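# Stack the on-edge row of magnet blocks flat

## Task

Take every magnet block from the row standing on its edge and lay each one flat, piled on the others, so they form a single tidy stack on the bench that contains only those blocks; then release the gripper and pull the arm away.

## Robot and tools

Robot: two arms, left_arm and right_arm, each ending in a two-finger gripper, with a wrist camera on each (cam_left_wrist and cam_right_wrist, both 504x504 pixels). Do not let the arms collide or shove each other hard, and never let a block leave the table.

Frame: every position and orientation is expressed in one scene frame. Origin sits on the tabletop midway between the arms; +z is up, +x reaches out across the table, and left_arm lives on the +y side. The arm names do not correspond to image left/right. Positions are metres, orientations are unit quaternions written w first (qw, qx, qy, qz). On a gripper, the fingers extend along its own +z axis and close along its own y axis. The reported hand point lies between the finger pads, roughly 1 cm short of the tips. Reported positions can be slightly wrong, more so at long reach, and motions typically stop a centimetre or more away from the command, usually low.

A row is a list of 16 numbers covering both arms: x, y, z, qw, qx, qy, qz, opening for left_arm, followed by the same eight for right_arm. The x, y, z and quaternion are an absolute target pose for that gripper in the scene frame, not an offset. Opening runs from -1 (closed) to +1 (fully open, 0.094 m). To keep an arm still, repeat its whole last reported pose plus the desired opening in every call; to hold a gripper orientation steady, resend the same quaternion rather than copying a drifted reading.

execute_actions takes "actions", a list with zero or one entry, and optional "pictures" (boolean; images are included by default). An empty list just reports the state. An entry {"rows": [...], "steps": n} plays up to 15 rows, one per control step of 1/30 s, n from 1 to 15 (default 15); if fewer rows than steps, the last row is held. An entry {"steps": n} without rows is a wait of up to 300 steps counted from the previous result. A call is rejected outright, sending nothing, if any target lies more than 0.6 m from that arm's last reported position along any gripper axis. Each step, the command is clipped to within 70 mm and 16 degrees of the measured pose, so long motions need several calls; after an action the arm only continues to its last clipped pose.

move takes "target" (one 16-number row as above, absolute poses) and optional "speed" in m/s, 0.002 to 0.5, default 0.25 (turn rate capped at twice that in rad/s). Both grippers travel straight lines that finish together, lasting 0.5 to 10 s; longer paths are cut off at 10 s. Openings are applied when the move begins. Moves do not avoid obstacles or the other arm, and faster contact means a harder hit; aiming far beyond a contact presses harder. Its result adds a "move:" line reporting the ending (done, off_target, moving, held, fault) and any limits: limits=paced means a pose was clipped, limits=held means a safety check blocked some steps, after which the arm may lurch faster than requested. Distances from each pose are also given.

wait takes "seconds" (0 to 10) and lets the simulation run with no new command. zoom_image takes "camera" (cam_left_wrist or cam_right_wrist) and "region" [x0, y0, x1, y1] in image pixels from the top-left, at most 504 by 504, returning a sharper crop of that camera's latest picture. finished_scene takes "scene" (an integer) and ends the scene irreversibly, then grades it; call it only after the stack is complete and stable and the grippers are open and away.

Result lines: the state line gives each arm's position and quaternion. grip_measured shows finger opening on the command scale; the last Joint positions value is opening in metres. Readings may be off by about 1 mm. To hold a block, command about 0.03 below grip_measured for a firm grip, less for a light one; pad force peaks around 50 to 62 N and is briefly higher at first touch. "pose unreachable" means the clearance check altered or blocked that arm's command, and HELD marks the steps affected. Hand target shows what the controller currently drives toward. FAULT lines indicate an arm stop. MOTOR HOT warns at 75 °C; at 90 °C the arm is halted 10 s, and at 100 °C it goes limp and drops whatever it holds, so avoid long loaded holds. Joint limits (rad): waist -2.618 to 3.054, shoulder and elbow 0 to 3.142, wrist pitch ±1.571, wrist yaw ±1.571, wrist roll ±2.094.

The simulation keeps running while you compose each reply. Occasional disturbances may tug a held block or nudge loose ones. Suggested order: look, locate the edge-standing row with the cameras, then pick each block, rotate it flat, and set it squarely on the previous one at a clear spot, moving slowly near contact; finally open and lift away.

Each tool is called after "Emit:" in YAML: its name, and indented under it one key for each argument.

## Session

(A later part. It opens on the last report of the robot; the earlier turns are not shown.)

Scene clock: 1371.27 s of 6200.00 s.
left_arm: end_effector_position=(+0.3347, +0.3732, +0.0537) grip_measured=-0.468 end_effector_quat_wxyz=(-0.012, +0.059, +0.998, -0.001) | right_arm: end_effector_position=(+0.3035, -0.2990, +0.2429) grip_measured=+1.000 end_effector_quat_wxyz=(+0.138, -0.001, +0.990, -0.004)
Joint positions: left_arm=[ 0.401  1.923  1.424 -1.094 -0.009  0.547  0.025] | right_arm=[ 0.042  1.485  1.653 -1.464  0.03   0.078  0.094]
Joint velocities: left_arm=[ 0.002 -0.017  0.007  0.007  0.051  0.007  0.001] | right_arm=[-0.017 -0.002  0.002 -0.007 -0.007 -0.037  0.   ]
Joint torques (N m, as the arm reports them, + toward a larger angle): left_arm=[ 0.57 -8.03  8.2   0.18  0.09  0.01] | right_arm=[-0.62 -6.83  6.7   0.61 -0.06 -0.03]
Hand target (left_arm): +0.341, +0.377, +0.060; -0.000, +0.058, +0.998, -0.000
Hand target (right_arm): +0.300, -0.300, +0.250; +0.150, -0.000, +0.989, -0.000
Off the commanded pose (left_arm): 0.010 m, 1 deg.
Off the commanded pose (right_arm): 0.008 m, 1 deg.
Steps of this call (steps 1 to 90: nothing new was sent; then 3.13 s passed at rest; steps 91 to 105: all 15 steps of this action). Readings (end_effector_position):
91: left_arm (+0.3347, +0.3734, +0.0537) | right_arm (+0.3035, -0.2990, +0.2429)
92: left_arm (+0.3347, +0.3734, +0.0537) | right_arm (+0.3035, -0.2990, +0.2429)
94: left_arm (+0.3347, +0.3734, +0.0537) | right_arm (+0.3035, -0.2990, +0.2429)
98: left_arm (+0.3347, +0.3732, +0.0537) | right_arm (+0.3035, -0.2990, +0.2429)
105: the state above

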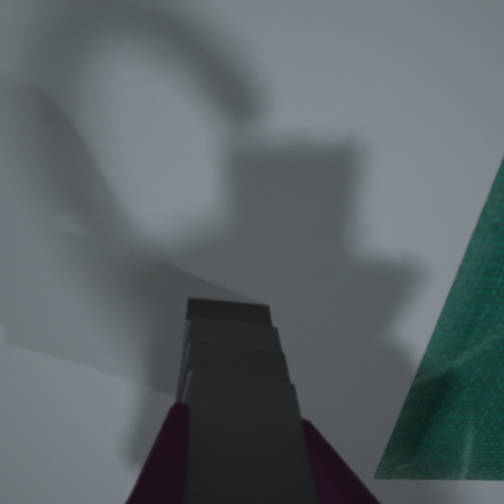

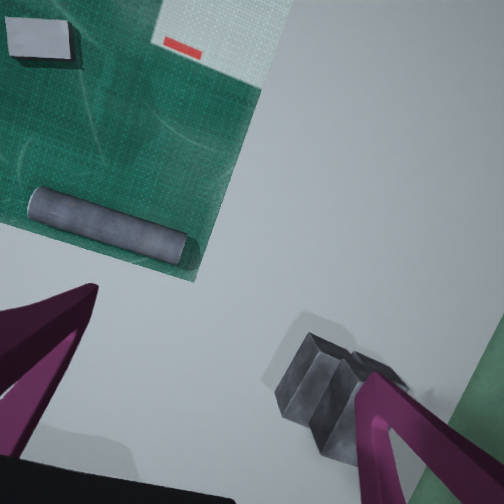

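Emit:
execute_actions:
  actions:
    - {"rows": [[0.341,0.377,0.060, 0,0.0576,0.9983,0, -0.40, 0.3,-0.3,0.25, 0.15,0,0.989,0, 1],[0.341,0.377,0.060, 0,0.0576,0.9983,0, -0.3, 0.3,-0.3,0.25, 0.15,0,0.989,0, 1],[0.341,0.377,0.060, 0,0.0576,0.9983,0, -0.2, 0.3,-0.3,0.25, 0.15,0,0.989,0, 1],[0.341,0.377,0.060, 0,0.0576,0.9983,0, -0.2, 0.3,-0.3,0.25, 0.15,0,0.989,0, 1],[0.341,0.377,0.060, 0,0.0576,0.9983,0, -0.2, 0.3,-0.3,0.25, 0.15,0,0.989,0, 1],[0.341,0.377,0.055, 0,0.0576,0.9983,0, -0.2, 0.3,-0.3,0.25, 0.15,0,0.989,0, 1],[0.341,0.377,0.050, 0,0.0576,0.9983,0, -0.2, 0.3,-0.3,0.25, 0.15,0,0.989,0, 1],[0.341,0.377,0.045, 0,0.0576,0.9983,0, -0.2, 0.3,-0.3,0.25, 0.15,0,0.989,0, 1],[0.341,0.377,0.040, 0,0.0576,0.9983,0, -0.2, 0.3,-0.3,0.25, 0.15,0,0.989,0, 1],[0.341,0.377,0.035, 0,0.0576,0.9983,0, -0.2, 0.3,-0.3,0.25, 0.15,0,0.989,0, 1]], "steps": 15}

Scene clock: 1377.97 s of 6200.00 s.
left_arm: end_effector_position=(+0.3330, +0.3723, +0.0339) grip_measured=-0.203 end_effector_quat_wxyz=(-0.020, +0.059, +0.998, -0.006) | right_arm: end_effector_position=(+0.3035, -0.2990, +0.2429) grip_measured=+1.000 end_effector_quat_wxyz=(+0.138, -0.001, +0.990, -0.004)
Joint positions: left_arm=[ 0.401  1.955  1.386 -1.043 -0.009  0.547  0.037] | right_arm=[ 0.042  1.485  1.653 -1.464  0.03   0.078  0.094]
Joint velocities: left_arm=[-0.002  0.09  -0.051  0.066 -0.051  0.007 -0.001] | right_arm=[-0.002  0.017 -0.007 -0.022  0.051 -0.022  0.   ]
Joint torques (N m, as the arm reports them, + toward a larger angle): left_arm=[ 0.51 -8.98  5.93  0.4   0.09  0.02] | right_arm=[-0.57 -6.81  6.57  0.61 -0.07 -0.05]
Hand target (left_arm): +0.341, +0.377, +0.035; -0.000, +0.057, +0.998, -0.000
Hand target (right_arm): +0.300, -0.300, +0.250; +0.150, -0.000, +0.989, -0.000
Off the commanded pose (left_arm): 0.009 m, 2 deg.
Off the commanded pose (right_arm): 0.008 m, 1 deg.
Steps of this call (steps 1 to 90: nothing new was sent; then 3.20 s passed at rest; steps 91 to 105: all 15 steps of this action). Readings (end_effector_position):
91: left_arm (+0.3347, +0.3731, +0.0537) | right_arm (+0.3035, -0.2990, +0.2429)
92: left_arm (+0.3347, +0.3731, +0.0537) | right_arm (+0.3035, -0.2990, +0.2429)
94: left_arm (+0.3347, +0.3731, +0.0537) | right_arm (+0.3035, -0.2990, +0.2429)
98: left_arm (+0.3354, +0.3734, +0.0524) | right_arm (+0.3035, -0.2990, +0.2429)
105: the state above

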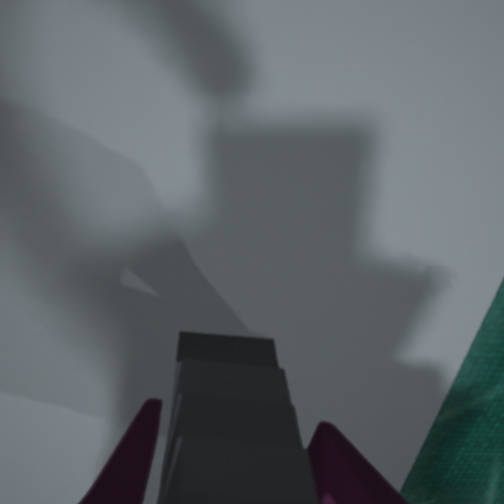

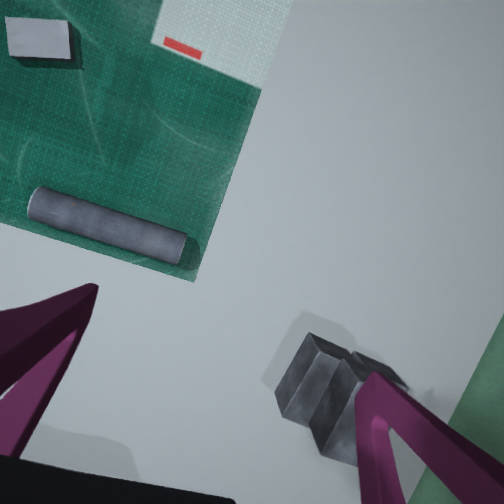

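Emit:
execute_actions:
  actions:
    - {"rows": [[0.343,0.378,0.036, 0,0.0576,0.9983,0, -0.25, 0.3,-0.3,0.25, 0.15,0,0.989,0, 1],[0.343,0.378,0.036, 0,0.0576,0.9983,0, -0.30, 0.3,-0.3,0.25, 0.15,0,0.989,0, 1],[0.343,0.378,0.036, 0,0.0576,0.9983,0, -0.33, 0.3,-0.3,0.25, 0.15,0,0.989,0, 1],[0.343,0.378,0.036, 0,0.0576,0.9983,0, -0.35, 0.3,-0.3,0.25, 0.15,0,0.989,0, 1],[0.343,0.378,0.036, 0,0.0576,0.9983,0, -0.37, 0.3,-0.3,0.25, 0.15,0,0.989,0, 1],[0.343,0.378,0.036, 0,0.0576,0.9983,0, -0.39, 0.3,-0.3,0.25, 0.15,0,0.989,0, 1],[0.343,0.378,0.036, 0,0.0576,0.9983,0, -0.41, 0.3,-0.3,0.25, 0.15,0,0.989,0, 1],[0.343,0.378,0.036, 0,0.0576,0.9983,0, -0.43, 0.3,-0.3,0.25, 0.15,0,0.989,0, 1],[0.343,0.378,0.036, 0,0.0576,0.9983,0, -0.45, 0.3,-0.3,0.25, 0.15,0,0.989,0, 1],[0.343,0.378,0.036, 0,0.0576,0.9983,0, -0.47, 0.3,-0.3,0.25, 0.15,0,0.989,0, 1],[0.343,0.378,0.036, 0,0.0576,0.9983,0, -0.49, 0.3,-0.3,0.25, 0.15,0,0.989,0, 1],[0.343,0.378,0.036, 0,0.0576,0.9983,0, -0.50, 0.3,-0.3,0.25, 0.15,0,0.989,0, 1]], "steps": 15}

Scene clock: 1386.03 s of 6200.00 s.
left_arm: end_effector_position=(+0.3359, +0.3736, +0.0325) grip_measured=-0.468 end_effector_quat_wxyz=(-0.015, +0.059, +0.998, -0.003) | right_arm: end_effector_position=(+0.3035, -0.2990, +0.2429) grip_measured=+1.000 end_effector_quat_wxyz=(+0.138, -0.001, +0.990, -0.004)
Joint positions: left_arm=[ 0.401  1.957  1.385 -1.027 -0.009  0.547  0.025] | right_arm=[ 0.042  1.485  1.653 -1.464  0.03   0.078  0.094]
Joint velocities: left_arm=[ 0.007 -0.022  0.017  0.022  0.007  0.007 -0.   ] | right_arm=[ 0.007  0.002  0.007 -0.007  0.037 -0.095  0.   ]
Joint torques (N m, as the arm reports them, + toward a larger angle): left_arm=[ 0.6  -8.3   6.94  0.34  0.1   0.  ] | right_arm=[-0.53 -6.84  6.62  0.6  -0.07 -0.03]
Hand target (left_arm): +0.343, +0.378, +0.036; -0.000, +0.057, +0.998, -0.000
Hand target (right_arm): +0.300, -0.300, +0.250; +0.150, -0.000, +0.989, -0.000
Off the commanded pose (left_arm): 0.009 m, 2 deg.
Off the commanded pose (right_arm): 0.008 m, 1 deg.
Steps of this call (steps 1 to 90: nothing new was sent; then 4.57 s passed at rest; steps 91 to 105: all 15 steps of this action). Readings (end_effector_position):
91: left_arm (+0.3358, +0.3736, +0.0325) | right_arm (+0.3035, -0.2990, +0.2429)
92: left_arm (+0.3358, +0.3736, +0.0325) | right_arm (+0.3035, -0.2990, +0.2429)
94: left_arm (+0.3358, +0.3736, +0.0325) | right_arm (+0.3035, -0.2990, +0.2429)
98: left_arm (+0.3358, +0.3736, +0.0325) | right_arm (+0.3035, -0.2990, +0.2429)
105: the state above

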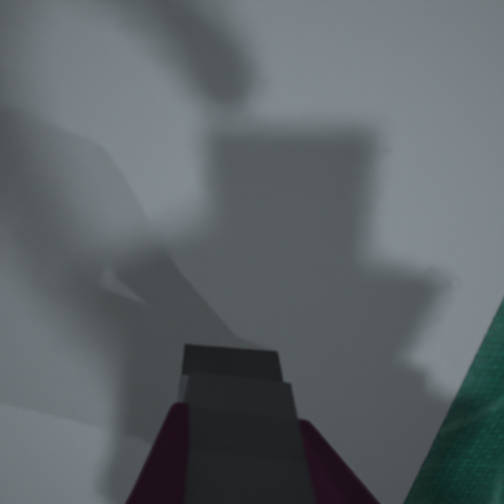

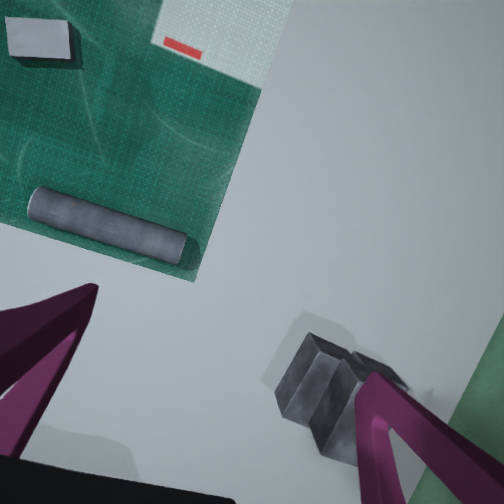

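Emit:
execute_actions:
  actions:
    - {"rows": [[0.343,0.378,0.036, 0,0.0576,0.9983,0, -0.40, 0.3,-0.3,0.25, 0.15,0,0.989,0, 1],[0.343,0.378,0.036, 0,0.0576,0.9983,0, -0.3, 0.3,-0.3,0.25, 0.15,0,0.989,0, 1],[0.343,0.378,0.036, 0,0.0576,0.9983,0, -0.2, 0.3,-0.3,0.25, 0.15,0,0.989,0, 1],[0.343,0.378,0.036, 0,0.0576,0.9983,0, -0.2, 0.3,-0.3,0.25, 0.15,0,0.989,0, 1],[0.343,0.378,0.036, 0,0.0576,0.9983,0, -0.2, 0.3,-0.3,0.25, 0.15,0,0.989,0, 1],[0.344,0.3785,0.032, 0,0.0576,0.9983,0, -0.2, 0.3,-0.3,0.25, 0.15,0,0.989,0, 1],[0.344,0.3785,0.028, 0,0.0576,0.9983,0, -0.2, 0.3,-0.3,0.25, 0.15,0,0.989,0, 1],[0.344,0.3785,0.024, 0,0.0576,0.9983,0, -0.2, 0.3,-0.3,0.25, 0.15,0,0.989,0, 1],[0.344,0.3785,0.020, 0,0.0576,0.9983,0, -0.2, 0.3,-0.3,0.25, 0.15,0,0.989,0, 1]], "steps": 15}

Scene clock: 1391.03 s of 6200.00 s.
left_arm: end_effector_position=(+0.3378, +0.3745, +0.0190) grip_measured=-0.203 end_effector_quat_wxyz=(-0.016, +0.059, +0.998, -0.004) | right_arm: end_effector_position=(+0.3035, -0.2990, +0.2429) grip_measured=+1.000 end_effector_quat_wxyz=(+0.138, -0.001, +0.990, -0.004)
Joint positions: left_arm=[ 0.401  1.986  1.369 -0.986 -0.009  0.548  0.037] | right_arm=[ 0.042  1.485  1.653 -1.464  0.03   0.078  0.094]
Joint velocities: left_arm=[-0.002  0.032 -0.022  0.022 -0.022  0.051 -0.001] | right_arm=[ 0.012 -0.007  0.017  0.007 -0.007  0.022  0.   ]
Joint torques (N m, as the arm reports them, + toward a larger angle): left_arm=[ 0.64 -8.77  5.64  0.45  0.08  0.02] | right_arm=[-0.59 -6.85  6.63  0.58 -0.07 -0.05]
Hand target (left_arm): +0.344, +0.378, +0.020; -0.000, +0.058, +0.998, -0.000
Hand target (right_arm): +0.300, -0.300, +0.250; +0.150, -0.000, +0.989, -0.000
Off the commanded pose (left_arm): 0.007 m, 2 deg.
Off the commanded pose (right_arm): 0.008 m, 1 deg.
Steps of this call (steps 1 to 90: nothing new was sent; then 1.50 s passed at rest; steps 91 to 105: all 15 steps of this action). Readings (end_effector_position):
91: left_arm (+0.3359, +0.3736, +0.0325) | right_arm (+0.3035, -0.2990, +0.2429)
92: left_arm (+0.3359, +0.3736, +0.0325) | right_arm (+0.3035, -0.2990, +0.2429)
94: left_arm (+0.3359, +0.3736, +0.0325) | right_arm (+0.3035, -0.2990, +0.2429)
98: left_arm (+0.3372, +0.3743, +0.0311) | right_arm (+0.3035, -0.2990, +0.2429)
105: the state above

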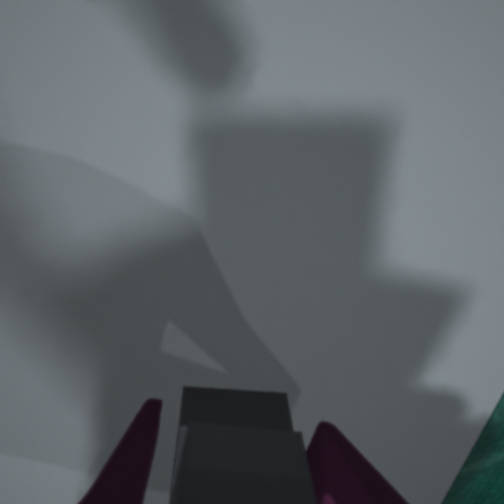

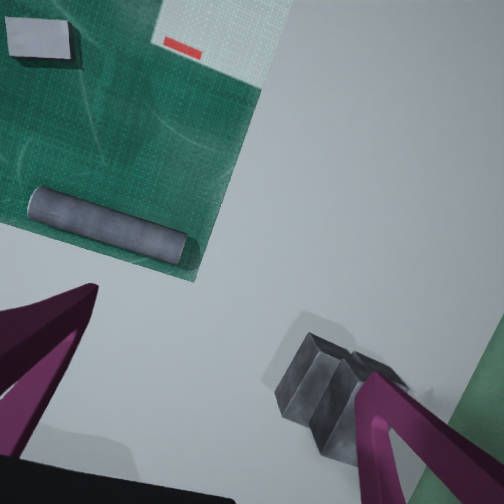

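Emit:
execute_actions:
  actions:
    - {"rows": [[0.336,0.374,0.021, 0,0.0576,0.9983,0, 0.0, 0.3,-0.3,0.25, 0.15,0,0.989,0, 1],[0.335,0.374,0.021, 0,0.0576,0.9983,0, 0.0, 0.3,-0.3,0.25, 0.15,0,0.989,0, 1],[0.335,0.374,0.021, 0,0.0576,0.9983,0, 0.0, 0.3,-0.3,0.25, 0.15,0,0.989,0, 1],[0.335,0.374,0.021, 0,0.0576,0.9983,0, 0.0, 0.3,-0.3,0.25, 0.15,0,0.989,0, 1],[0.335,0.374,0.021, 0,0.0576,0.9983,0, 0.0, 0.3,-0.3,0.25, 0.15,0,0.989,0, 1],[0.332,0.384,0.021, 0,0.0576,0.9983,0, 0.0, 0.3,-0.3,0.25, 0.15,0,0.989,0, 1],[0.332,0.384,0.021, 0,0.0576,0.9983,0, 0.0, 0.3,-0.3,0.25, 0.15,0,0.989,0, 1],[0.332,0.384,0.021, 0,0.0576,0.9983,0, 0.0, 0.3,-0.3,0.25, 0.15,0,0.989,0, 1],[0.334,0.376,0.021, 0,0.0576,0.9983,0, 0.0, 0.3,-0.3,0.25, 0.15,0,0.989,0, 1]], "steps": 15}

Scene clock: 1403.80 s of 6200.00 s.
left_arm: end_effector_position=(+0.3280, +0.3763, +0.0126) grip_measured=-0.002 end_effector_quat_wxyz=(-0.020, +0.057, +0.998, -0.007) | right_arm: end_effector_position=(+0.3035, -0.2990, +0.2429) grip_measured=+1.000 end_effector_quat_wxyz=(+0.138, -0.001, +0.990, -0.004)
Joint positions: left_arm=[ 0.418  1.976  1.326 -0.964 -0.007  0.562  0.047] | right_arm=[ 0.042  1.485  1.653 -1.464  0.03   0.078  0.094]
Joint velocities: left_arm=[-0.002 -0.007  0.002  0.007  0.022 -0.007 -0.001] | right_arm=[-0.007 -0.017 -0.007 -0.022  0.081 -0.037  0.   ]
Joint torques (N m, as the arm reports them, + toward a larger angle): left_arm=[ -0.45 -10.67   4.94   0.35   0.06  -0.07] | right_arm=[-0.56 -6.81  6.62  0.6  -0.05 -0.03]
Hand target (left_arm): +0.334, +0.376, +0.021; -0.000, +0.057, +0.998, -0.000
Hand target (right_arm): +0.300, -0.300, +0.250; +0.150, -0.000, +0.989, -0.000
Off the commanded pose (left_arm): 0.010 m, 2 deg.
Off the commanded pose (right_arm): 0.008 m, 1 deg.
Steps of this call (steps 1 to 90: nothing new was sent; then 9.27 s passed at rest; steps 91 to 105: all 15 steps of this action). Readings (end_effector_position):
91: left_arm (+0.3391, +0.3751, +0.0177) | right_arm (+0.3035, -0.2990, +0.2429)
92: left_arm (+0.3374, +0.3743, +0.0165) | right_arm (+0.3035, -0.2990, +0.2429)
94: left_arm (+0.3317, +0.3717, +0.0131) | right_arm (+0.3035, -0.2990, +0.2429)
98: left_arm (+0.3287, +0.3747, +0.0126) | right_arm (+0.3035, -0.2990, +0.2429)
105: the state above

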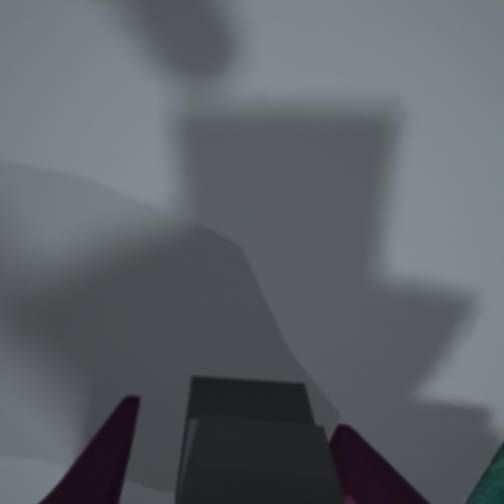

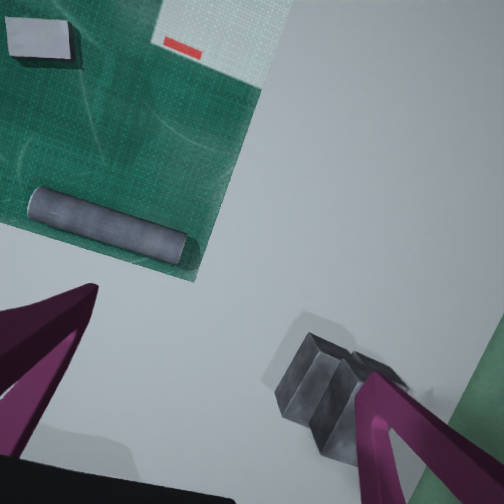

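Emit:
execute_actions:
  actions:
    - {"rows": [[0.335,0.3755,0.030, 0,0.0576,0.9983,0, -0.2, 0.3,-0.3,0.25, 0.15,0,0.989,0, 1]], "steps": 10}
  pictures: false

Scene clock: 1409.57 s of 6200.00 s.
left_arm: end_effector_position=(+0.3275, +0.3760, +0.0126) grip_measured=-0.198 end_effector_quat_wxyz=(-0.021, +0.057, +0.998, -0.008) | right_arm: end_effector_position=(+0.3035, -0.2990, +0.2429) grip_measured=+1.000 end_effector_quat_wxyz=(+0.138, -0.001, +0.990, -0.004)
Joint positions: left_arm=[ 0.418  1.976  1.326 -0.966 -0.007  0.562  0.038] | right_arm=[ 0.042  1.485  1.653 -1.464  0.03   0.078  0.094]
Joint velocities: left_arm=[-0.022 -0.027 -0.012 -0.037  0.037  0.037  0.   ] | right_arm=[ 0.002  0.002 -0.022 -0.007 -0.037 -0.022  0.   ]
Joint torques (N m, as the arm reports them, + toward a larger angle): left_arm=[ -0.62 -11.55   6.76   0.06   0.05  -0.08] | right_arm=[-0.46 -6.77  6.69  0.6  -0.04 -0.06]
Hand target (left_arm): +0.335, +0.375, +0.030; +0.000, +0.058, +0.998, -0.000
Hand target (right_arm): +0.300, -0.300, +0.250; +0.150, -0.000, +0.989, -0.000
Off the commanded pose (left_arm): 0.019 m, 3 deg.
Off the commanded pose (right_arm): 0.008 m, 1 deg.
Steps of this call (steps 1 to 90: nothing new was sent; then 2.43 s passed at rest; steps 91 to 100: all 10 steps of this action). Readings (end_effector_position):
91: left_arm (+0.3280, +0.3763, +0.0126) | right_arm (+0.3035, -0.2990, +0.2429)
92: left_arm (+0.3279, +0.3762, +0.0126) | right_arm (+0.3035, -0.2990, +0.2429)
94: left_arm (+0.3277, +0.3761, +0.0126) | right_arm (+0.3035, -0.2990, +0.2429)
98: left_arm (+0.3275, +0.3760, +0.0126) | right_arm (+0.3035, -0.2990, +0.2429)
100: the state above

Emit:
execute_actions:
  actions:
    - {"rows": [[0.335,0.3755,0.038, 0,0.0576,0.9983,0, -0.2, 0.3,-0.3,0.25, 0.15,0,0.989,0, 1]], "steps": 10}
  pictures: false

Scene clock: 1413.17 s of 6200.00 s.
left_arm: end_effector_position=(+0.3252, +0.3749, +0.0211) grip_measured=-0.198 end_effector_quat_wxyz=(-0.021, +0.057, +0.998, -0.008) | right_arm: end_effector_position=(+0.3035, -0.2990, +0.2429) grip_measured=+1.000 end_effector_quat_wxyz=(+0.138, -0.001, +0.990, -0.004)
Joint positions: left_arm=[ 0.418  1.955  1.332 -0.993 -0.007  0.562  0.038] | right_arm=[ 0.042  1.485  1.653 -1.464  0.03   0.078  0.094]
Joint velocities: left_arm=[-0.002  0.007  0.017 -0.007  0.007  0.037  0.001] | right_arm=[-0.007 -0.007 -0.022  0.022  0.066 -0.007  0.   ]
Joint torques (N m, as the arm reports them, + toward a larger angle): left_arm=[ -0.57 -10.61   7.92   0.06   0.07  -0.08] | right_arm=[-0.54 -6.8   6.64  0.6  -0.06 -0.02]
Hand target (left_arm): +0.335, +0.375, +0.038; +0.000, +0.057, +0.998, -0.000
Hand target (right_arm): +0.300, -0.300, +0.250; +0.150, -0.000, +0.989, -0.000
Off the commanded pose (left_arm): 0.020 m, 3 deg.
Off the commanded pose (right_arm): 0.008 m, 1 deg.
Steps of this call (steps 1 to 90: nothing new was sent; then 0.27 s passed at rest; steps 91 to 100: all 10 steps of this action). Readings (end_effector_position):
91: left_arm (+0.3271, +0.3758, +0.0133) | right_arm (+0.3035, -0.2990, +0.2429)
92: left_arm (+0.3262, +0.3754, +0.0142) | right_arm (+0.3035, -0.2990, +0.2429)
94: left_arm (+0.3251, +0.3749, +0.0171) | right_arm (+0.3035, -0.2990, +0.2429)
98: left_arm (+0.3247, +0.3746, +0.0206) | right_arm (+0.3035, -0.2990, +0.2429)
100: the state above

Emit:
execute_actions:
  actions:
    - {"rows": [[0.337,0.377,0.030, 0,0.0576,0.9983,0, -0.2, 0.3,-0.3,0.25, 0.15,0,0.989,0, 1]], "steps": 10}
  pictures: false

Scene clock: 1418.30 s of 6200.00 s.
left_arm: end_effector_position=(+0.3247, +0.3747, +0.0213) grip_measured=-0.198 end_effector_quat_wxyz=(-0.023, +0.057, +0.998, -0.008) | right_arm: end_effector_position=(+0.3035, -0.2990, +0.2429) grip_measured=+1.000 end_effector_quat_wxyz=(+0.138, -0.001, +0.990, -0.004)
Joint positions: left_arm=[ 0.418  1.955  1.333 -0.996 -0.007  0.562  0.038] | right_arm=[ 0.042  1.485  1.653 -1.464  0.03   0.078  0.094]
Joint velocities: left_arm=[-0.007 -0.007 -0.022 -0.007  0.022 -0.022  0.   ] | right_arm=[ 0.002  0.002 -0.012  0.066  0.007  0.007  0.   ]
Joint torques (N m, as the arm reports them, + toward a larger angle): left_arm=[-0.52 -9.09  7.44  0.32  0.05 -0.07] | right_arm=[-0.57 -6.77  6.69  0.6  -0.05 -0.05]
Hand target (left_arm): +0.337, +0.377, +0.030; +0.000, +0.057, +0.998, -0.000
Hand target (right_arm): +0.300, -0.300, +0.250; +0.150, -0.000, +0.989, -0.000
Off the commanded pose (left_arm): 0.015 m, 3 deg.
Off the commanded pose (right_arm): 0.008 m, 1 deg.
Steps of this call (steps 1 to 90: nothing new was sent; then 1.80 s passed at rest; steps 91 to 100: all 10 steps of this action). Readings (end_effector_position):
91: left_arm (+0.3247, +0.3747, +0.0213) | right_arm (+0.3035, -0.2990, +0.2429)
92: left_arm (+0.3247, +0.3747, +0.0213) | right_arm (+0.3035, -0.2990, +0.2429)
94: left_arm (+0.3247, +0.3747, +0.0213) | right_arm (+0.3035, -0.2990, +0.2429)
98: left_arm (+0.3247, +0.3747, +0.0213) | right_arm (+0.3035, -0.2990, +0.2429)
100: the state above

Emit:
execute_actions:
  actions:
    - {"rows": [[0.343,0.380,0.032, 0,0.0576,0.9983,0, -0.2, 0.3,-0.3,0.25, 0.15,0,0.989,0, 1],[0.343,0.380,0.032, 0,0.0576,0.9983,0, -0.2, 0.3,-0.3,0.25, 0.15,0,0.989,0, 1],[0.343,0.380,0.032, 0,0.0576,0.9983,0, -0.2, 0.3,-0.3,0.25, 0.15,0,0.989,0, 1],[0.341,0.379,0.030, 0,0.0576,0.9983,0, -0.2, 0.3,-0.3,0.25, 0.15,0,0.989,0, 1]], "steps": 10}
  pictures: false

Scene clock: 1426.40 s of 6200.00 s.
left_arm: end_effector_position=(+0.3312, +0.3778, +0.0245) grip_measured=-0.198 end_effector_quat_wxyz=(-0.016, +0.057, +0.998, -0.005) | right_arm: end_effector_position=(+0.3035, -0.2990, +0.2429) grip_measured=+1.000 end_effector_quat_wxyz=(+0.138, -0.001, +0.990, -0.004)
Joint positions: left_arm=[ 0.418  1.962  1.357 -0.998 -0.007  0.562  0.038] | right_arm=[ 0.042  1.485  1.653 -1.464  0.03   0.078  0.094]
Joint velocities: left_arm=[-0.007  0.017 -0.007  0.007 -0.066 -0.007 -0.   ] | right_arm=[-0.027  0.002  0.017  0.007 -0.051 -0.007  0.   ]
Joint torques (N m, as the arm reports them, + toward a larger angle): left_arm=[-0.55 -8.37  7.36  0.29  0.07 -0.07] | right_arm=[-0.52 -6.78  6.74  0.6  -0.04 -0.05]
Hand target (left_arm): +0.341, +0.379, +0.030; +0.000, +0.057, +0.998, -0.000
Hand target (right_arm): +0.300, -0.300, +0.250; +0.150, -0.000, +0.989, -0.000
Off the commanded pose (left_arm): 0.011 m, 2 deg.
Off the commanded pose (right_arm): 0.008 m, 1 deg.
Steps of this call (steps 1 to 90: nothing new was sent; then 4.77 s passed at rest; steps 91 to 100: all 10 steps of this action). Readings (end_effector_position):
91: left_arm (+0.3253, +0.3750, +0.0220) | right_arm (+0.3035, -0.2990, +0.2429)
92: left_arm (+0.3270, +0.3758, +0.0227) | right_arm (+0.3035, -0.2990, +0.2429)
94: left_arm (+0.3308, +0.3776, +0.0243) | right_arm (+0.3035, -0.2990, +0.2429)
98: left_arm (+0.3312, +0.3778, +0.0245) | right_arm (+0.3035, -0.2990, +0.2429)
100: the state above

Emit:
execute_actions:
  actions:
    - {"rows": [[0.344,0.368,0.030, 0,0.0576,0.9983,0, -0.12, 0.3,-0.3,0.25, 0.15,0,0.989,0, 1],[0.344,0.368,0.030, 0,0.0576,0.9983,0, -0.12, 0.3,-0.3,0.25, 0.15,0,0.989,0, 1],[0.341,0.376,0.029, 0,0.0576,0.9983,0, -0.12, 0.3,-0.3,0.25, 0.15,0,0.989,0, 1]], "steps": 10}

Scene clock: 1432.77 s of 6200.00 s.
left_arm: end_effector_position=(+0.3332, +0.3736, +0.0245) grip_measured=-0.123 end_effector_quat_wxyz=(-0.015, +0.058, +0.998, -0.005) | right_arm: end_effector_position=(+0.3035, -0.2990, +0.2429) grip_measured=+1.000 end_effector_quat_wxyz=(+0.138, -0.001, +0.990, -0.004)
Joint positions: left_arm=[ 0.406  1.962  1.357 -0.998 -0.006  0.551  0.041] | right_arm=[ 0.042  1.485  1.653 -1.464  0.03   0.078  0.094]
Joint velocities: left_arm=[ 0.007  0.012 -0.002  0.022  0.081 -0.007 -0.   ] | right_arm=[ 0.012 -0.002  0.012 -0.022 -0.037 -0.051  0.   ]
Joint torques (N m, as the arm reports them, + toward a larger angle): left_arm=[ 0.   -8.73  6.68  0.31  0.04 -0.03] | right_arm=[-0.53 -6.86  6.66  0.58 -0.05 -0.04]
Hand target (left_arm): +0.341, +0.376, +0.029; +0.000, +0.058, +0.998, -0.000
Hand target (right_arm): +0.300, -0.300, +0.250; +0.150, -0.000, +0.989, -0.000
Off the commanded pose (left_arm): 0.009 m, 2 deg.
Off the commanded pose (right_arm): 0.008 m, 1 deg.
Steps of this call (steps 1 to 90: nothing new was sent; then 3.03 s passed at rest; steps 91 to 100: all 10 steps of this action). Readings (end_effector_position):
91: left_arm (+0.3315, +0.3771, +0.0245) | right_arm (+0.3035, -0.2990, +0.2429)
92: left_arm (+0.3322, +0.3757, +0.0245) | right_arm (+0.3035, -0.2990, +0.2429)
94: left_arm (+0.3332, +0.3736, +0.0245) | right_arm (+0.3035, -0.2990, +0.2429)
98: left_arm (+0.3332, +0.3736, +0.0245) | right_arm (+0.3035, -0.2990, +0.2429)
100: the state above

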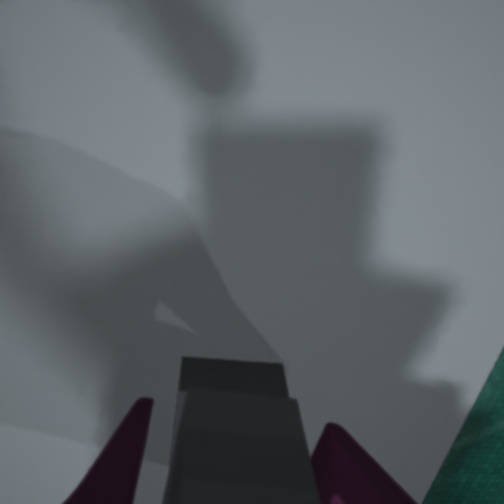

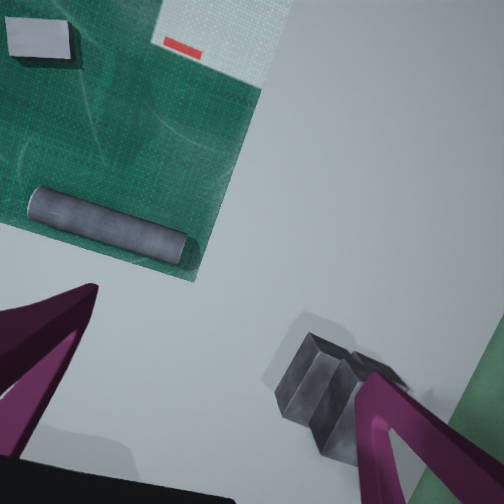

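Emit:
execute_actions:
  actions:
    - {"rows": [[0.342,0.376,0.025, 0,0.0576,0.9983,0, -0.2, 0.3,-0.3,0.25, 0.15,0,0.989,0, 1],[0.342,0.376,0.022, 0,0.0576,0.9983,0, -0.25, 0.3,-0.3,0.25, 0.15,0,0.989,0, 1],[0.342,0.376,0.022, 0,0.0576,0.9983,0, -0.28, 0.3,-0.3,0.25, 0.15,0,0.989,0, 1],[0.342,0.376,0.022, 0,0.0576,0.9983,0, -0.30, 0.3,-0.3,0.25, 0.15,0,0.989,0, 1],[0.342,0.376,0.022, 0,0.0576,0.9983,0, -0.32, 0.3,-0.3,0.25, 0.15,0,0.989,0, 1],[0.342,0.376,0.022, 0,0.0576,0.9983,0, -0.34, 0.3,-0.3,0.25, 0.15,0,0.989,0, 1],[0.342,0.376,0.022, 0,0.0576,0.9983,0, -0.35, 0.3,-0.3,0.25, 0.15,0,0.989,0, 1]], "steps": 12}
  pictures: false

Scene clock: 1439.53 s of 6200.00 s.
left_arm: end_effector_position=(+0.3370, +0.3754, +0.0244) grip_measured=-0.348 end_effector_quat_wxyz=(-0.008, +0.058, +0.998, -0.001) | right_arm: end_effector_position=(+0.3035, -0.2990, +0.2429) grip_measured=+1.000 end_effector_quat_wxyz=(+0.138, -0.001, +0.990, -0.004)
Joint positions: left_arm=[ 0.406  1.962  1.357 -0.981 -0.006  0.551  0.031] | right_arm=[ 0.042  1.485  1.653 -1.464  0.03   0.078  0.094]
Joint velocities: left_arm=[-0.017  0.002  0.007  0.022 -0.066  0.007  0.001] | right_arm=[-0.017 -0.017  0.002 -0.066  0.022 -0.081  0.   ]
Joint torques (N m, as the arm reports them, + toward a larger angle): left_arm=[-0.12 -7.77  5.61  0.41  0.07 -0.06] | right_arm=[-0.56 -6.85  6.65  0.59 -0.06 -0.05]
Hand target (left_arm): +0.342, +0.376, +0.022; -0.000, +0.057, +0.998, -0.000
Hand target (right_arm): +0.300, -0.300, +0.250; +0.150, -0.000, +0.989, -0.000
Off the commanded pose (left_arm): 0.006 m, 1 deg.
Off the commanded pose (right_arm): 0.008 m, 1 deg.
Steps of this call (steps 1 to 90: nothing new was sent; then 3.37 s passed at rest; steps 91 to 102: all 12 steps of this action). Readings (end_effector_position):
91: left_arm (+0.3334, +0.3737, +0.0245) | right_arm (+0.3035, -0.2990, +0.2429)
92: left_arm (+0.3338, +0.3739, +0.0244) | right_arm (+0.3035, -0.2990, +0.2429)
94: left_arm (+0.3351, +0.3745, +0.0244) | right_arm (+0.3035, -0.2990, +0.2429)
98: left_arm (+0.3365, +0.3752, +0.0244) | right_arm (+0.3035, -0.2990, +0.2429)
102: the state above

Emit:
execute_actions:
  actions:
    - {"rows": [[0.339,0.3745,0.016, 0,0.0576,0.9983,0, -0.33, 0.3,-0.3,0.25, 0.15,0,0.989,0, 1]], "steps": 8}
  pictures: false

Scene clock: 1444.60 s of 6200.00 s.
left_arm: end_effector_position=(+0.3325, +0.3733, +0.0158) grip_measured=-0.333 end_effector_quat_wxyz=(-0.014, +0.058, +0.998, -0.004) | right_arm: end_effector_position=(+0.3035, -0.2990, +0.2429) grip_measured=+1.000 end_effector_quat_wxyz=(+0.138, -0.001, +0.990, -0.004)
Joint positions: left_arm=[ 0.406  1.968  1.329 -0.959 -0.006  0.551  0.031] | right_arm=[ 0.042  1.485  1.653 -1.464  0.03   0.078  0.094]
Joint velocities: left_arm=[-0.012  0.017 -0.002  0.022 -0.022 -0.037  0.001] | right_arm=[-0.012 -0.007 -0.002 -0.051 -0.007  0.022  0.   ]
Joint torques (N m, as the arm reports them, + toward a larger angle): left_arm=[-0.18 -8.49  5.37  0.4   0.06 -0.04] | right_arm=[-0.53 -6.82  6.69  0.6  -0.05 -0.02]
Hand target (left_arm): +0.339, +0.374, +0.016; -0.000, +0.058, +0.998, -0.000
Hand target (right_arm): +0.300, -0.300, +0.250; +0.150, -0.000, +0.989, -0.000
Off the commanded pose (left_arm): 0.007 m, 2 deg.
Off the commanded pose (right_arm): 0.008 m, 1 deg.
Steps of this call (steps 1 to 90: nothing new was sent; then 1.80 s passed at rest; steps 91 to 98: all 8 steps of this action). Readings (end_effector_position):
91: left_arm (+0.3371, +0.3755, +0.0233) | right_arm (+0.3035, -0.2990, +0.2429)
92: left_arm (+0.3369, +0.3754, +0.0220) | right_arm (+0.3035, -0.2990, +0.2429)
94: left_arm (+0.3344, +0.3742, +0.0187) | right_arm (+0.3035, -0.2990, +0.2429)
98: the state above

Now at (0.3325, 0.3733, 0.0158). Squeeze.

Emit:
execute_actions:
  actions:
    - {"rows": [[0.339,0.3745,0.018, 0,0.0576,0.9983,0, -0.35, 0.3,-0.3,0.25, 0.15,0,0.989,0, 1],[0.339,0.3745,0.018, 0,0.0576,0.9983,0, -0.37, 0.3,-0.3,0.25, 0.15,0,0.989,0, 1],[0.339,0.3745,0.018, 0,0.0576,0.9983,0, -0.39, 0.3,-0.3,0.25, 0.15,0,0.989,0, 1],[0.339,0.3745,0.018, 0,0.0576,0.9983,0, -0.41, 0.3,-0.3,0.25, 0.15,0,0.989,0, 1],[0.339,0.3745,0.018, 0,0.0576,0.9983,0, -0.43, 0.3,-0.3,0.25, 0.15,0,0.989,0, 1],[0.339,0.3745,0.018, 0,0.0576,0.9983,0, -0.44, 0.3,-0.3,0.25, 0.15,0,0.989,0, 1],[0.339,0.3745,0.018, 0,0.0576,0.9983,0, -0.45, 0.3,-0.3,0.25, 0.15,0,0.989,0, 1],[0.339,0.3745,0.018, 0,0.0576,0.9983,0, -0.46, 0.3,-0.3,0.25, 0.15,0,0.989,0, 1],[0.339,0.3745,0.018, 0,0.0576,0.9983,0, -0.47, 0.3,-0.3,0.25, 0.15,0,0.989,0, 1],[0.339,0.3745,0.018, 0,0.0576,0.9983,0, -0.48, 0.3,-0.3,0.25, 0.15,0,0.989,0, 1],[0.339,0.3745,0.018, 0,0.0576,0.9983,0, -0.49, 0.3,-0.3,0.25, 0.15,0,0.989,0, 1],[0.339,0.3745,0.018, 0,0.0576,0.9983,0, -0.50, 0.3,-0.3,0.25, 0.15,0,0.989,0, 1]], "steps": 15}

Scene clock: 1451.50 s of 6200.00 s.
left_arm: end_effector_position=(+0.3342, +0.3743, +0.0158) grip_measured=-0.468 end_effector_quat_wxyz=(-0.010, +0.058, +0.998, -0.001) | right_arm: end_effector_position=(+0.3035, -0.2990, +0.2429) grip_measured=+1.000 end_effector_quat_wxyz=(+0.138, -0.001, +0.990, -0.004)
Joint positions: left_arm=[ 0.406  1.968  1.329 -0.951 -0.007  0.551  0.025] | right_arm=[ 0.042  1.485  1.653 -1.464  0.03   0.078  0.094]
Joint velocities: left_arm=[-0.012  0.012  0.002 -0.037 -0.051 -0.037 -0.   ] | right_arm=[ 0.002 -0.002 -0.002  0.022  0.037 -0.081  0.   ]
Joint torques (N m, as the arm reports them, + toward a larger angle): left_arm=[-0.26 -8.56  5.83  0.32  0.06 -0.06] | right_arm=[-0.63 -6.78  6.63  0.61 -0.05 -0.05]
Hand target (left_arm): +0.339, +0.375, +0.018; -0.000, +0.058, +0.998, -0.000
Hand target (right_arm): +0.300, -0.300, +0.250; +0.150, -0.000, +0.989, -0.000
Off the commanded pose (left_arm): 0.005 m, 1 deg.
Off the commanded pose (right_arm): 0.008 m, 1 deg.
Steps of this call (steps 1 to 90: nothing new was sent; then 3.40 s passed at rest; steps 91 to 105: all 15 steps of this action). Readings (end_effector_position):
91: left_arm (+0.3339, +0.3740, +0.0158) | right_arm (+0.3035, -0.2990, +0.2429)
92: left_arm (+0.3339, +0.3740, +0.0158) | right_arm (+0.3035, -0.2990, +0.2429)
94: left_arm (+0.3341, +0.3742, +0.0158) | right_arm (+0.3035, -0.2990, +0.2429)
98: left_arm (+0.3342, +0.3743, +0.0158) | right_arm (+0.3035, -0.2990, +0.2429)
105: the state above

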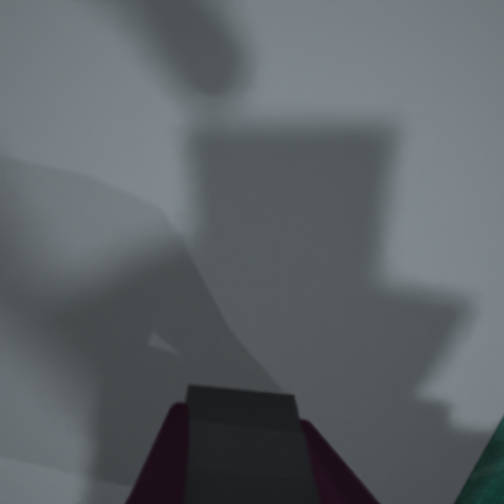

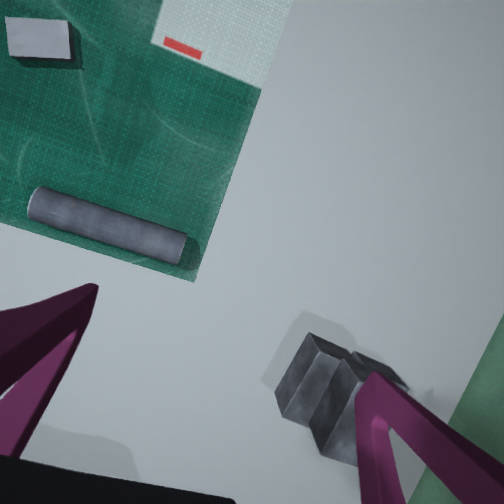

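Emit:
execute_actions:
  actions:
    - {"rows": [[0.339,0.3745,0.018, 0,0.0576,0.9983,0, -0.40, 0.3,-0.3,0.25, 0.15,0,0.989,0, 1],[0.339,0.3745,0.018, 0,0.0576,0.9983,0, -0.3, 0.3,-0.3,0.25, 0.15,0,0.989,0, 1],[0.339,0.3745,0.018, 0,0.0576,0.9983,0, -0.15, 0.3,-0.3,0.25, 0.15,0,0.989,0, 1],[0.339,0.3745,0.018, 0,0.0576,0.9983,0, -0.1, 0.3,-0.3,0.25, 0.15,0,0.989,0, 1],[0.339,0.3745,0.018, 0,0.0576,0.9983,0, -0.1, 0.3,-0.3,0.25, 0.15,0,0.989,0, 1],[0.339,0.3745,0.018, 0,0.0576,0.9983,0, -0.1, 0.3,-0.3,0.25, 0.15,0,0.989,0, 1],[0.339,0.3745,0.035, 0,0.0576,0.9983,0, -0.1, 0.3,-0.3,0.25, 0.15,0,0.989,0, 1],[0.339,0.3745,0.050, 0,0.0576,0.9983,0, -0.1, 0.3,-0.3,0.25, 0.15,0,0.989,0, 1],[0.339,0.3745,0.065, 0,0.0576,0.9983,0, -0.1, 0.3,-0.3,0.25, 0.15,0,0.989,0, 1],[0.339,0.3745,0.075, 0,0.0576,0.9983,0, -0.1, 0.3,-0.3,0.25, 0.15,0,0.989,0, 1]], "steps": 15}
  pictures: false

Emit:
move:
  target: [0.312,0.379,0.135, 0,0.0576,0.9983,0, -0.1, 0.3,-0.3,0.25, 0.15,0,0.989,0, 1]
  speed: 0.1

Scene clock: 1460.53 s of 6200.00 s.
left_arm: end_effector_position=(+0.3428, +0.3783, +0.0610) grip_measured=-0.103 end_effector_quat_wxyz=(+0.003, +0.058, +0.998, +0.006) | right_arm: end_effector_position=(+0.3035, -0.2990, +0.2429) grip_measured=+1.000 end_effector_quat_wxyz=(+0.138, -0.001, +0.990, -0.004)
Joint positions: left_arm=[ 0.406  1.921  1.452 -1.091 -0.007  0.551  0.042] | right_arm=[ 0.042  1.485  1.653 -1.464  0.03   0.078  0.094]
Joint velocities: left_arm=[-0.002 -0.168  0.252 -0.271 -0.037  0.007  0.001] | right_arm=[ 0.017 -0.027 -0.012  0.022 -0.037  0.022  0.   ]
Joint torques (N m, as the arm reports them, + toward a larger angle): left_arm=[-0.14 -9.13  6.89  0.04  0.06 -0.05] | right_arm=[-0.53 -6.74  6.59  0.61 -0.05 -0.05]
Hand target (left_arm): +0.339, +0.375, +0.075; +0.001, +0.057, +0.998, +0.000
Hand target (right_arm): +0.300, -0.300, +0.250; +0.150, -0.000, +0.989, -0.000
Off the commanded pose (left_arm): 0.015 m, 1 deg.
Off the commanded pose (right_arm): 0.008 m, 1 deg.
Steps of this call (steps 1 to 90: nothing new was sent; then 5.53 s passed at rest; steps 91 to 105: all 15 steps of this action). Readings (end_effector_position):
91: left_arm (+0.3342, +0.3743, +0.0158) | right_arm (+0.3035, -0.2990, +0.2429)
92: left_arm (+0.3342, +0.3743, +0.0158) | right_arm (+0.3035, -0.2990, +0.2429)
94: left_arm (+0.3342, +0.3743, +0.0158) | right_arm (+0.3035, -0.2990, +0.2429)
98: left_arm (+0.3327, +0.3736, +0.0181) | right_arm (+0.3035, -0.2990, +0.2429)
105: the state above

Scene clock: 1462.30 s of 6200.00 s.
left_arm: end_effector_position=(+0.3097, +0.3752, +0.1198) grip_measured=-0.103 end_effector_quat_wxyz=(-0.020, +0.060, +0.998, -0.007) | right_arm: end_effector_position=(+0.3035, -0.2990, +0.2429) grip_measured=+1.000 end_effector_quat_wxyz=(+0.138, -0.001, +0.990, -0.004)
Joint positions: left_arm=[ 0.44   1.825  1.56  -1.349 -0.007  0.589  0.042] | right_arm=[ 0.042  1.485  1.653 -1.464  0.03   0.078  0.094]
Joint velocities: left_arm=[-0.012 -0.007  0.012 -0.007 -0.007 -0.007  0.002] | right_arm=[ 0.007 -0.007 -0.012 -0.022  0.095 -0.007  0.   ]
Joint torques (N m, as the arm reports them, + toward a larger angle): left_arm=[ 0.93 -9.6   8.21  0.06  0.08  0.04] | right_arm=[-0.51 -6.84  6.66  0.61 -0.04 -0.02]
Hand target (left_arm): +0.312, +0.379, +0.135; -0.000, +0.057, +0.998, -0.000
Hand target (right_arm): +0.300, -0.300, +0.250; +0.150, -0.000, +0.989, -0.000
Off the commanded pose (left_arm): 0.016 m, 2 deg.
Off the commanded pose (right_arm): 0.008 m, 1 deg.
move: off_target (left_arm)

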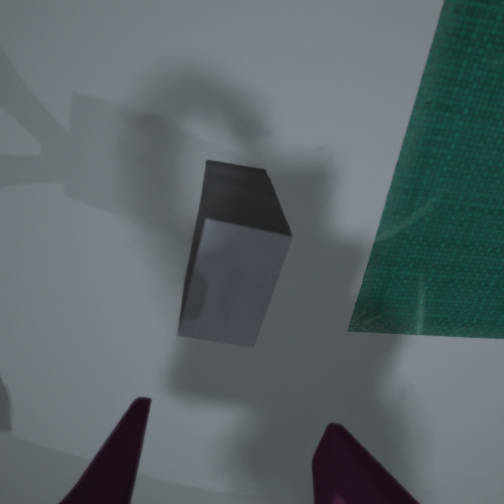

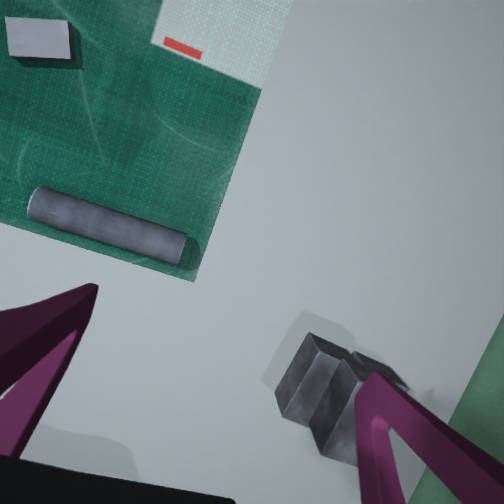

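Emit:
zoom_image:
  camera: "cam_left_wrist"
  region: [160, 140, 320, 360]

Region (160, 140, 320, 360) of cam_left_wrist's 504x504 image, scaled by 2.291, with more detail than that image has; it fills the left 367 columns of this view, and the rest is white.

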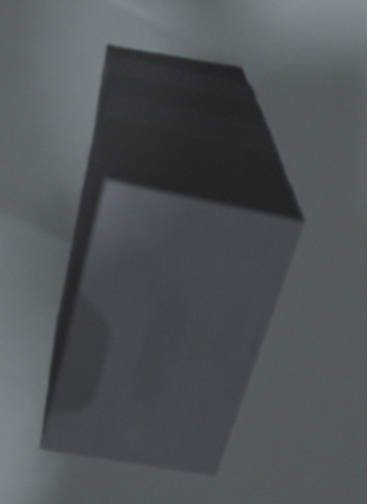

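Emit:
execute_actions:
  actions:
    - {"rows": [[0.308,0.388,0.135, 0,0.0576,0.9983,0, -0.1, 0.3,-0.3,0.25, 0.15,0,0.989,0, 1],[0.308,0.388,0.135, 0,0.0576,0.9983,0, -0.1, 0.3,-0.3,0.25, 0.15,0,0.989,0, 1],[0.310,0.380,0.130, 0,0.0576,0.9983,0, -0.1, 0.3,-0.3,0.25, 0.15,0,0.989,0, 1],[0.310,0.380,0.120, 0,0.0576,0.9983,0, -0.1, 0.3,-0.3,0.25, 0.15,0,0.989,0, 1],[0.310,0.380,0.115, 0,0.0576,0.9983,0, -0.1, 0.3,-0.3,0.25, 0.15,0,0.989,0, 1],[0.310,0.380,0.110, 0,0.0576,0.9983,0, -0.1, 0.3,-0.3,0.25, 0.15,0,0.989,0, 1],[0.310,0.380,0.105, 0,0.0576,0.9983,0, -0.1, 0.3,-0.3,0.25, 0.15,0,0.989,0, 1],[0.310,0.380,0.100, 0,0.0576,0.9983,0, -0.1, 0.3,-0.3,0.25, 0.15,0,0.989,0, 1]], "steps": 14}
  pictures: false

Scene clock: 1474.93 s of 6200.00 s.
left_arm: end_effector_position=(+0.2995, +0.3756, +0.0938) grip_measured=-0.103 end_effector_quat_wxyz=(-0.029, +0.057, +0.998, -0.014) | right_arm: end_effector_position=(+0.3035, -0.2990, +0.2429) grip_measured=+1.000 end_effector_quat_wxyz=(+0.138, -0.001, +0.990, -0.004)
Joint positions: left_arm=[ 0.456  1.82   1.449 -1.265 -0.006  0.6    0.042] | right_arm=[ 0.042  1.485  1.653 -1.464  0.03   0.078  0.094]
Joint velocities: left_arm=[-0.022  0.002  0.002  0.198  0.051  0.007  0.   ] | right_arm=[-0.002  0.002 -0.027 -0.051 -0.007 -0.007  0.   ]
Joint torques (N m, as the arm reports them, + toward a larger angle): left_arm=[ 0.   -8.89  6.05  0.27  0.08  0.  ] | right_arm=[-0.59 -6.8   6.68  0.61 -0.06 -0.05]
Hand target (left_arm): +0.310, +0.380, +0.100; -0.000, +0.057, +0.998, -0.001
Hand target (right_arm): +0.300, -0.300, +0.250; +0.150, -0.000, +0.989, -0.000
Off the commanded pose (left_arm): 0.013 m, 4 deg.
Off the commanded pose (right_arm): 0.008 m, 1 deg.
Steps of this call (steps 1 to 90: nothing new was sent; then 9.17 s passed at rest; steps 91 to 104: all 14 steps of this action). Readings (end_effector_position):
91: left_arm (+0.3089, +0.3757, +0.1199) | right_arm (+0.3035, -0.2990, +0.2429)
92: left_arm (+0.3081, +0.3772, +0.1199) | right_arm (+0.3035, -0.2990, +0.2429)
94: left_arm (+0.3070, +0.3795, +0.1187) | right_arm (+0.3035, -0.2990, +0.2429)
98: left_arm (+0.3022, +0.3770, +0.1041) | right_arm (+0.3035, -0.2990, +0.2429)
104: the state above

Emit:
move:
  target: [0.313,0.3815,0.060, 0,0.0576,0.9983,0, -0.1, 0.3,-0.3,0.25, 0.15,0,0.989,0, 1]
  speed: 0.05

Scene clock: 1478.77 s of 6200.00 s.
left_arm: end_effector_position=(+0.3081, +0.3801, +0.0600) grip_measured=-0.103 end_effector_quat_wxyz=(-0.011, +0.057, +0.998, -0.003) | right_arm: end_effector_position=(+0.3035, -0.2990, +0.2429) grip_measured=+1.000 end_effector_quat_wxyz=(+0.138, -0.001, +0.990, -0.004)
Joint positions: left_arm=[ 0.456  1.841  1.342 -1.093 -0.006  0.6    0.042] | right_arm=[ 0.042  1.485  1.653 -1.464  0.03   0.078  0.094]
Joint velocities: left_arm=[ 0.002 -0.012  0.022  0.007 -0.022 -0.066  0.   ] | right_arm=[-0.002 -0.017  0.002 -0.022  0.007 -0.051  0.   ]
Joint torques (N m, as the arm reports them, + toward a larger angle): left_arm=[-0.09 -7.44  5.61  0.39  0.06 -0.02] | right_arm=[-0.58 -6.8   6.63  0.6  -0.07 -0.04]
Hand target (left_arm): +0.313, +0.382, +0.060; +0.000, +0.057, +0.998, -0.000
Hand target (right_arm): +0.300, -0.300, +0.250; +0.150, -0.000, +0.989, -0.000
Off the commanded pose (left_arm): 0.005 m, 1 deg.
Off the commanded pose (right_arm): 0.008 m, 1 deg.
move: done

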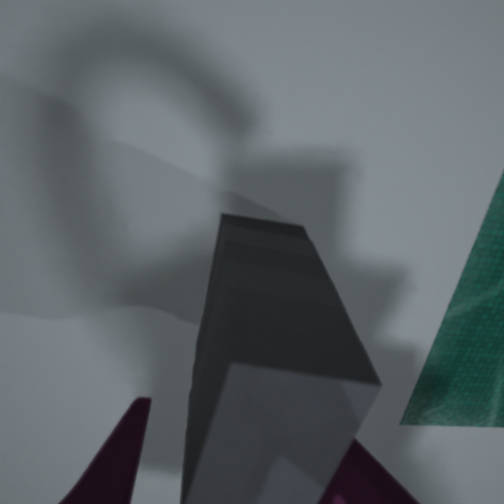

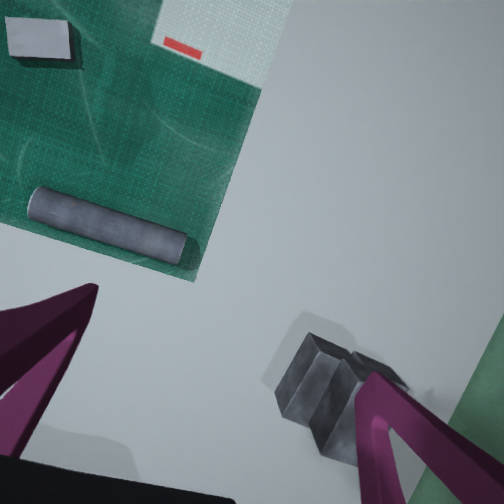

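Emit:
execute_actions:
  actions:
    - {"rows": [[0.316,0.371,0.060, 0,0.0576,0.9983,0, 0.0, 0.3,-0.3,0.25, 0.15,0,0.989,0, 1],[0.313,0.379,0.060, 0,0.0576,0.9983,0, -0.1, 0.3,-0.3,0.25, 0.15,0,0.989,0, 1]], "steps": 8}
  pictures: false

Scene clock: 1488.43 s of 6200.00 s.
left_arm: end_effector_position=(+0.3083, +0.3787, +0.0590) grip_measured=-0.097 end_effector_quat_wxyz=(-0.011, +0.057, +0.998, -0.003) | right_arm: end_effector_position=(+0.3035, -0.2990, +0.2429) grip_measured=+1.000 end_effector_quat_wxyz=(+0.138, -0.001, +0.990, -0.004)
Joint positions: left_arm=[ 0.452  1.841  1.337 -1.09  -0.006  0.595  0.042] | right_arm=[ 0.042  1.485  1.653 -1.464  0.03   0.078  0.094]
Joint velocities: left_arm=[-0.012 -0.002 -0.032 -0.007 -0.007 -0.081 -0.001] | right_arm=[ 0.012 -0.007 -0.012 -0.007 -0.022  0.022  0.   ]
Joint torques (N m, as the arm reports them, + toward a larger angle): left_arm=[-0.3  -7.8   5.61  0.39  0.04 -0.05] | right_arm=[-0.61 -6.83  6.73  0.6  -0.06 -0.04]
Hand target (left_arm): +0.313, +0.379, +0.060; -0.000, +0.058, +0.998, -0.000
Hand target (right_arm): +0.300, -0.300, +0.250; +0.150, -0.000, +0.989, -0.000
Off the commanded pose (left_arm): 0.005 m, 1 deg.
Off the commanded pose (right_arm): 0.008 m, 1 deg.
Steps of this call (steps 1 to 90: nothing new was sent; then 6.40 s passed at rest; steps 91 to 98: all 8 steps of this action). Readings (end_effector_position):
91: left_arm (+0.3087, +0.3796, +0.0597) | right_arm (+0.3035, -0.2990, +0.2429)
92: left_arm (+0.3087, +0.3791, +0.0595) | right_arm (+0.3035, -0.2990, +0.2429)
94: left_arm (+0.3083, +0.3787, +0.0590) | right_arm (+0.3035, -0.2990, +0.2429)
98: the state above

Emit:
execute_actions:
  actions:
    - {"rows": [[0.316,0.369,0.061, 0,0.0576,0.9983,0, -0.1, 0.3,-0.3,0.25, 0.15,0,0.989,0, 1],[0.313,0.3775,0.061, 0,0.0576,0.9983,0, -0.15, 0.3,-0.3,0.25, 0.15,0,0.989,0, 1]], "steps": 8}

Scene clock: 1492.50 s of 6200.00 s.
left_arm: end_effector_position=(+0.3090, +0.3774, +0.0590) grip_measured=-0.147 end_effector_quat_wxyz=(-0.011, +0.056, +0.998, -0.003) | right_arm: end_effector_position=(+0.3035, -0.2990, +0.2429) grip_measured=+1.000 end_effector_quat_wxyz=(+0.138, -0.001, +0.990, -0.004)
Joint positions: left_arm=[ 0.447  1.841  1.337 -1.09  -0.006  0.589  0.04 ] | right_arm=[ 0.042  1.485  1.653 -1.464  0.03   0.078  0.094]
Joint velocities: left_arm=[-0.002  0.002 -0.002 -0.066 -0.037 -0.051  0.001] | right_arm=[-0.012 -0.007  0.007 -0.007 -0.051  0.095  0.   ]
Joint torques (N m, as the arm reports them, + toward a larger angle): left_arm=[-0.32 -7.99  5.5   0.36  0.07 -0.03] | right_arm=[-0.57 -6.81  6.6   0.62 -0.04 -0.03]
Hand target (left_arm): +0.313, +0.377, +0.061; -0.000, +0.058, +0.998, +0.000
Hand target (right_arm): +0.300, -0.300, +0.250; +0.150, -0.000, +0.989, -0.000
Off the commanded pose (left_arm): 0.005 m, 1 deg.
Off the commanded pose (right_arm): 0.008 m, 1 deg.
Steps of this call (steps 1 to 90: nothing new was sent; then 0.80 s passed at rest; steps 91 to 98: all 8 steps of this action). Readings (end_effector_position):
91: left_arm (+0.3086, +0.3781, +0.0590) | right_arm (+0.3035, -0.2990, +0.2429)
92: left_arm (+0.3089, +0.3776, +0.0590) | right_arm (+0.3035, -0.2990, +0.2429)
94: left_arm (+0.3090, +0.3774, +0.0590) | right_arm (+0.3035, -0.2990, +0.2429)
98: the state above

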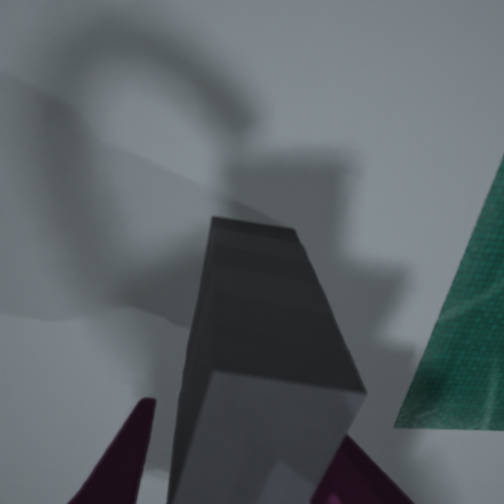

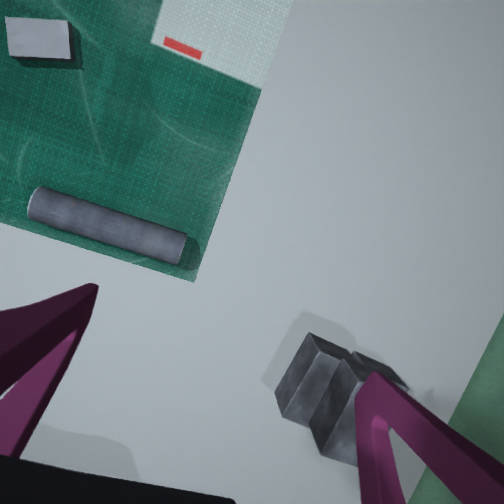

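Emit:
execute_actions:
  actions:
    - {"rows": [[0.311,0.3775,0.057, 0,0.0576,0.9983,0, -0.15, 0.3,-0.3,0.25, 0.15,0,0.989,0, 1],[0.311,0.3775,0.054, 0,0.0576,0.9983,0, -0.15, 0.3,-0.3,0.25, 0.15,0,0.989,0, 1],[0.311,0.3775,0.051, 0,0.0576,0.9983,0, -0.15, 0.3,-0.3,0.25, 0.15,0,0.989,0, 1],[0.311,0.3775,0.048, 0,0.0576,0.9983,0, -0.15, 0.3,-0.3,0.25, 0.15,0,0.989,0, 1],[0.311,0.3775,0.046, 0,0.0576,0.9983,0, -0.15, 0.3,-0.3,0.25, 0.15,0,0.989,0, 1]], "steps": 10}
  pictures: false

Scene clock: 1499.77 s of 6200.00 s.
left_arm: end_effector_position=(+0.3031, +0.3743, +0.0464) grip_measured=-0.147 end_effector_quat_wxyz=(-0.016, +0.056, +0.998, -0.006) | right_arm: end_effector_position=(+0.3035, -0.2990, +0.2429) grip_measured=+1.000 end_effector_quat_wxyz=(+0.138, -0.001, +0.990, -0.004)
Joint positions: left_arm=[ 0.447  1.841  1.285 -1.049 -0.006  0.589  0.04 ] | right_arm=[ 0.042  1.485  1.653 -1.464  0.03   0.078  0.094]
Joint velocities: left_arm=[ 0.002 -0.017 -0.002  0.11   0.007  0.022  0.001] | right_arm=[-0.017 -0.007 -0.017  0.007 -0.051  0.022  0.   ]
Joint torques (N m, as the arm reports them, + toward a larger angle): left_arm=[ 0.   -7.29  5.72  0.38  0.05  0.01] | right_arm=[-0.57 -6.84  6.65  0.62 -0.05 -0.02]
Hand target (left_arm): +0.311, +0.377, +0.046; -0.000, +0.058, +0.998, -0.000
Hand target (right_arm): +0.300, -0.300, +0.250; +0.150, -0.000, +0.989, -0.000
Off the commanded pose (left_arm): 0.009 m, 2 deg.
Off the commanded pose (right_arm): 0.008 m, 1 deg.
Steps of this call (steps 1 to 90: nothing new was sent; then 3.93 s passed at rest; steps 91 to 100: all 10 steps of this action). Readings (end_effector_position):
91: left_arm (+0.3089, +0.3773, +0.0583) | right_arm (+0.3035, -0.2990, +0.2429)
92: left_arm (+0.3086, +0.3771, +0.0570) | right_arm (+0.3035, -0.2990, +0.2429)
94: left_arm (+0.3064, +0.3760, +0.0526) | right_arm (+0.3035, -0.2990, +0.2429)
98: left_arm (+0.3024, +0.3740, +0.0467) | right_arm (+0.3035, -0.2990, +0.2429)
100: the state above


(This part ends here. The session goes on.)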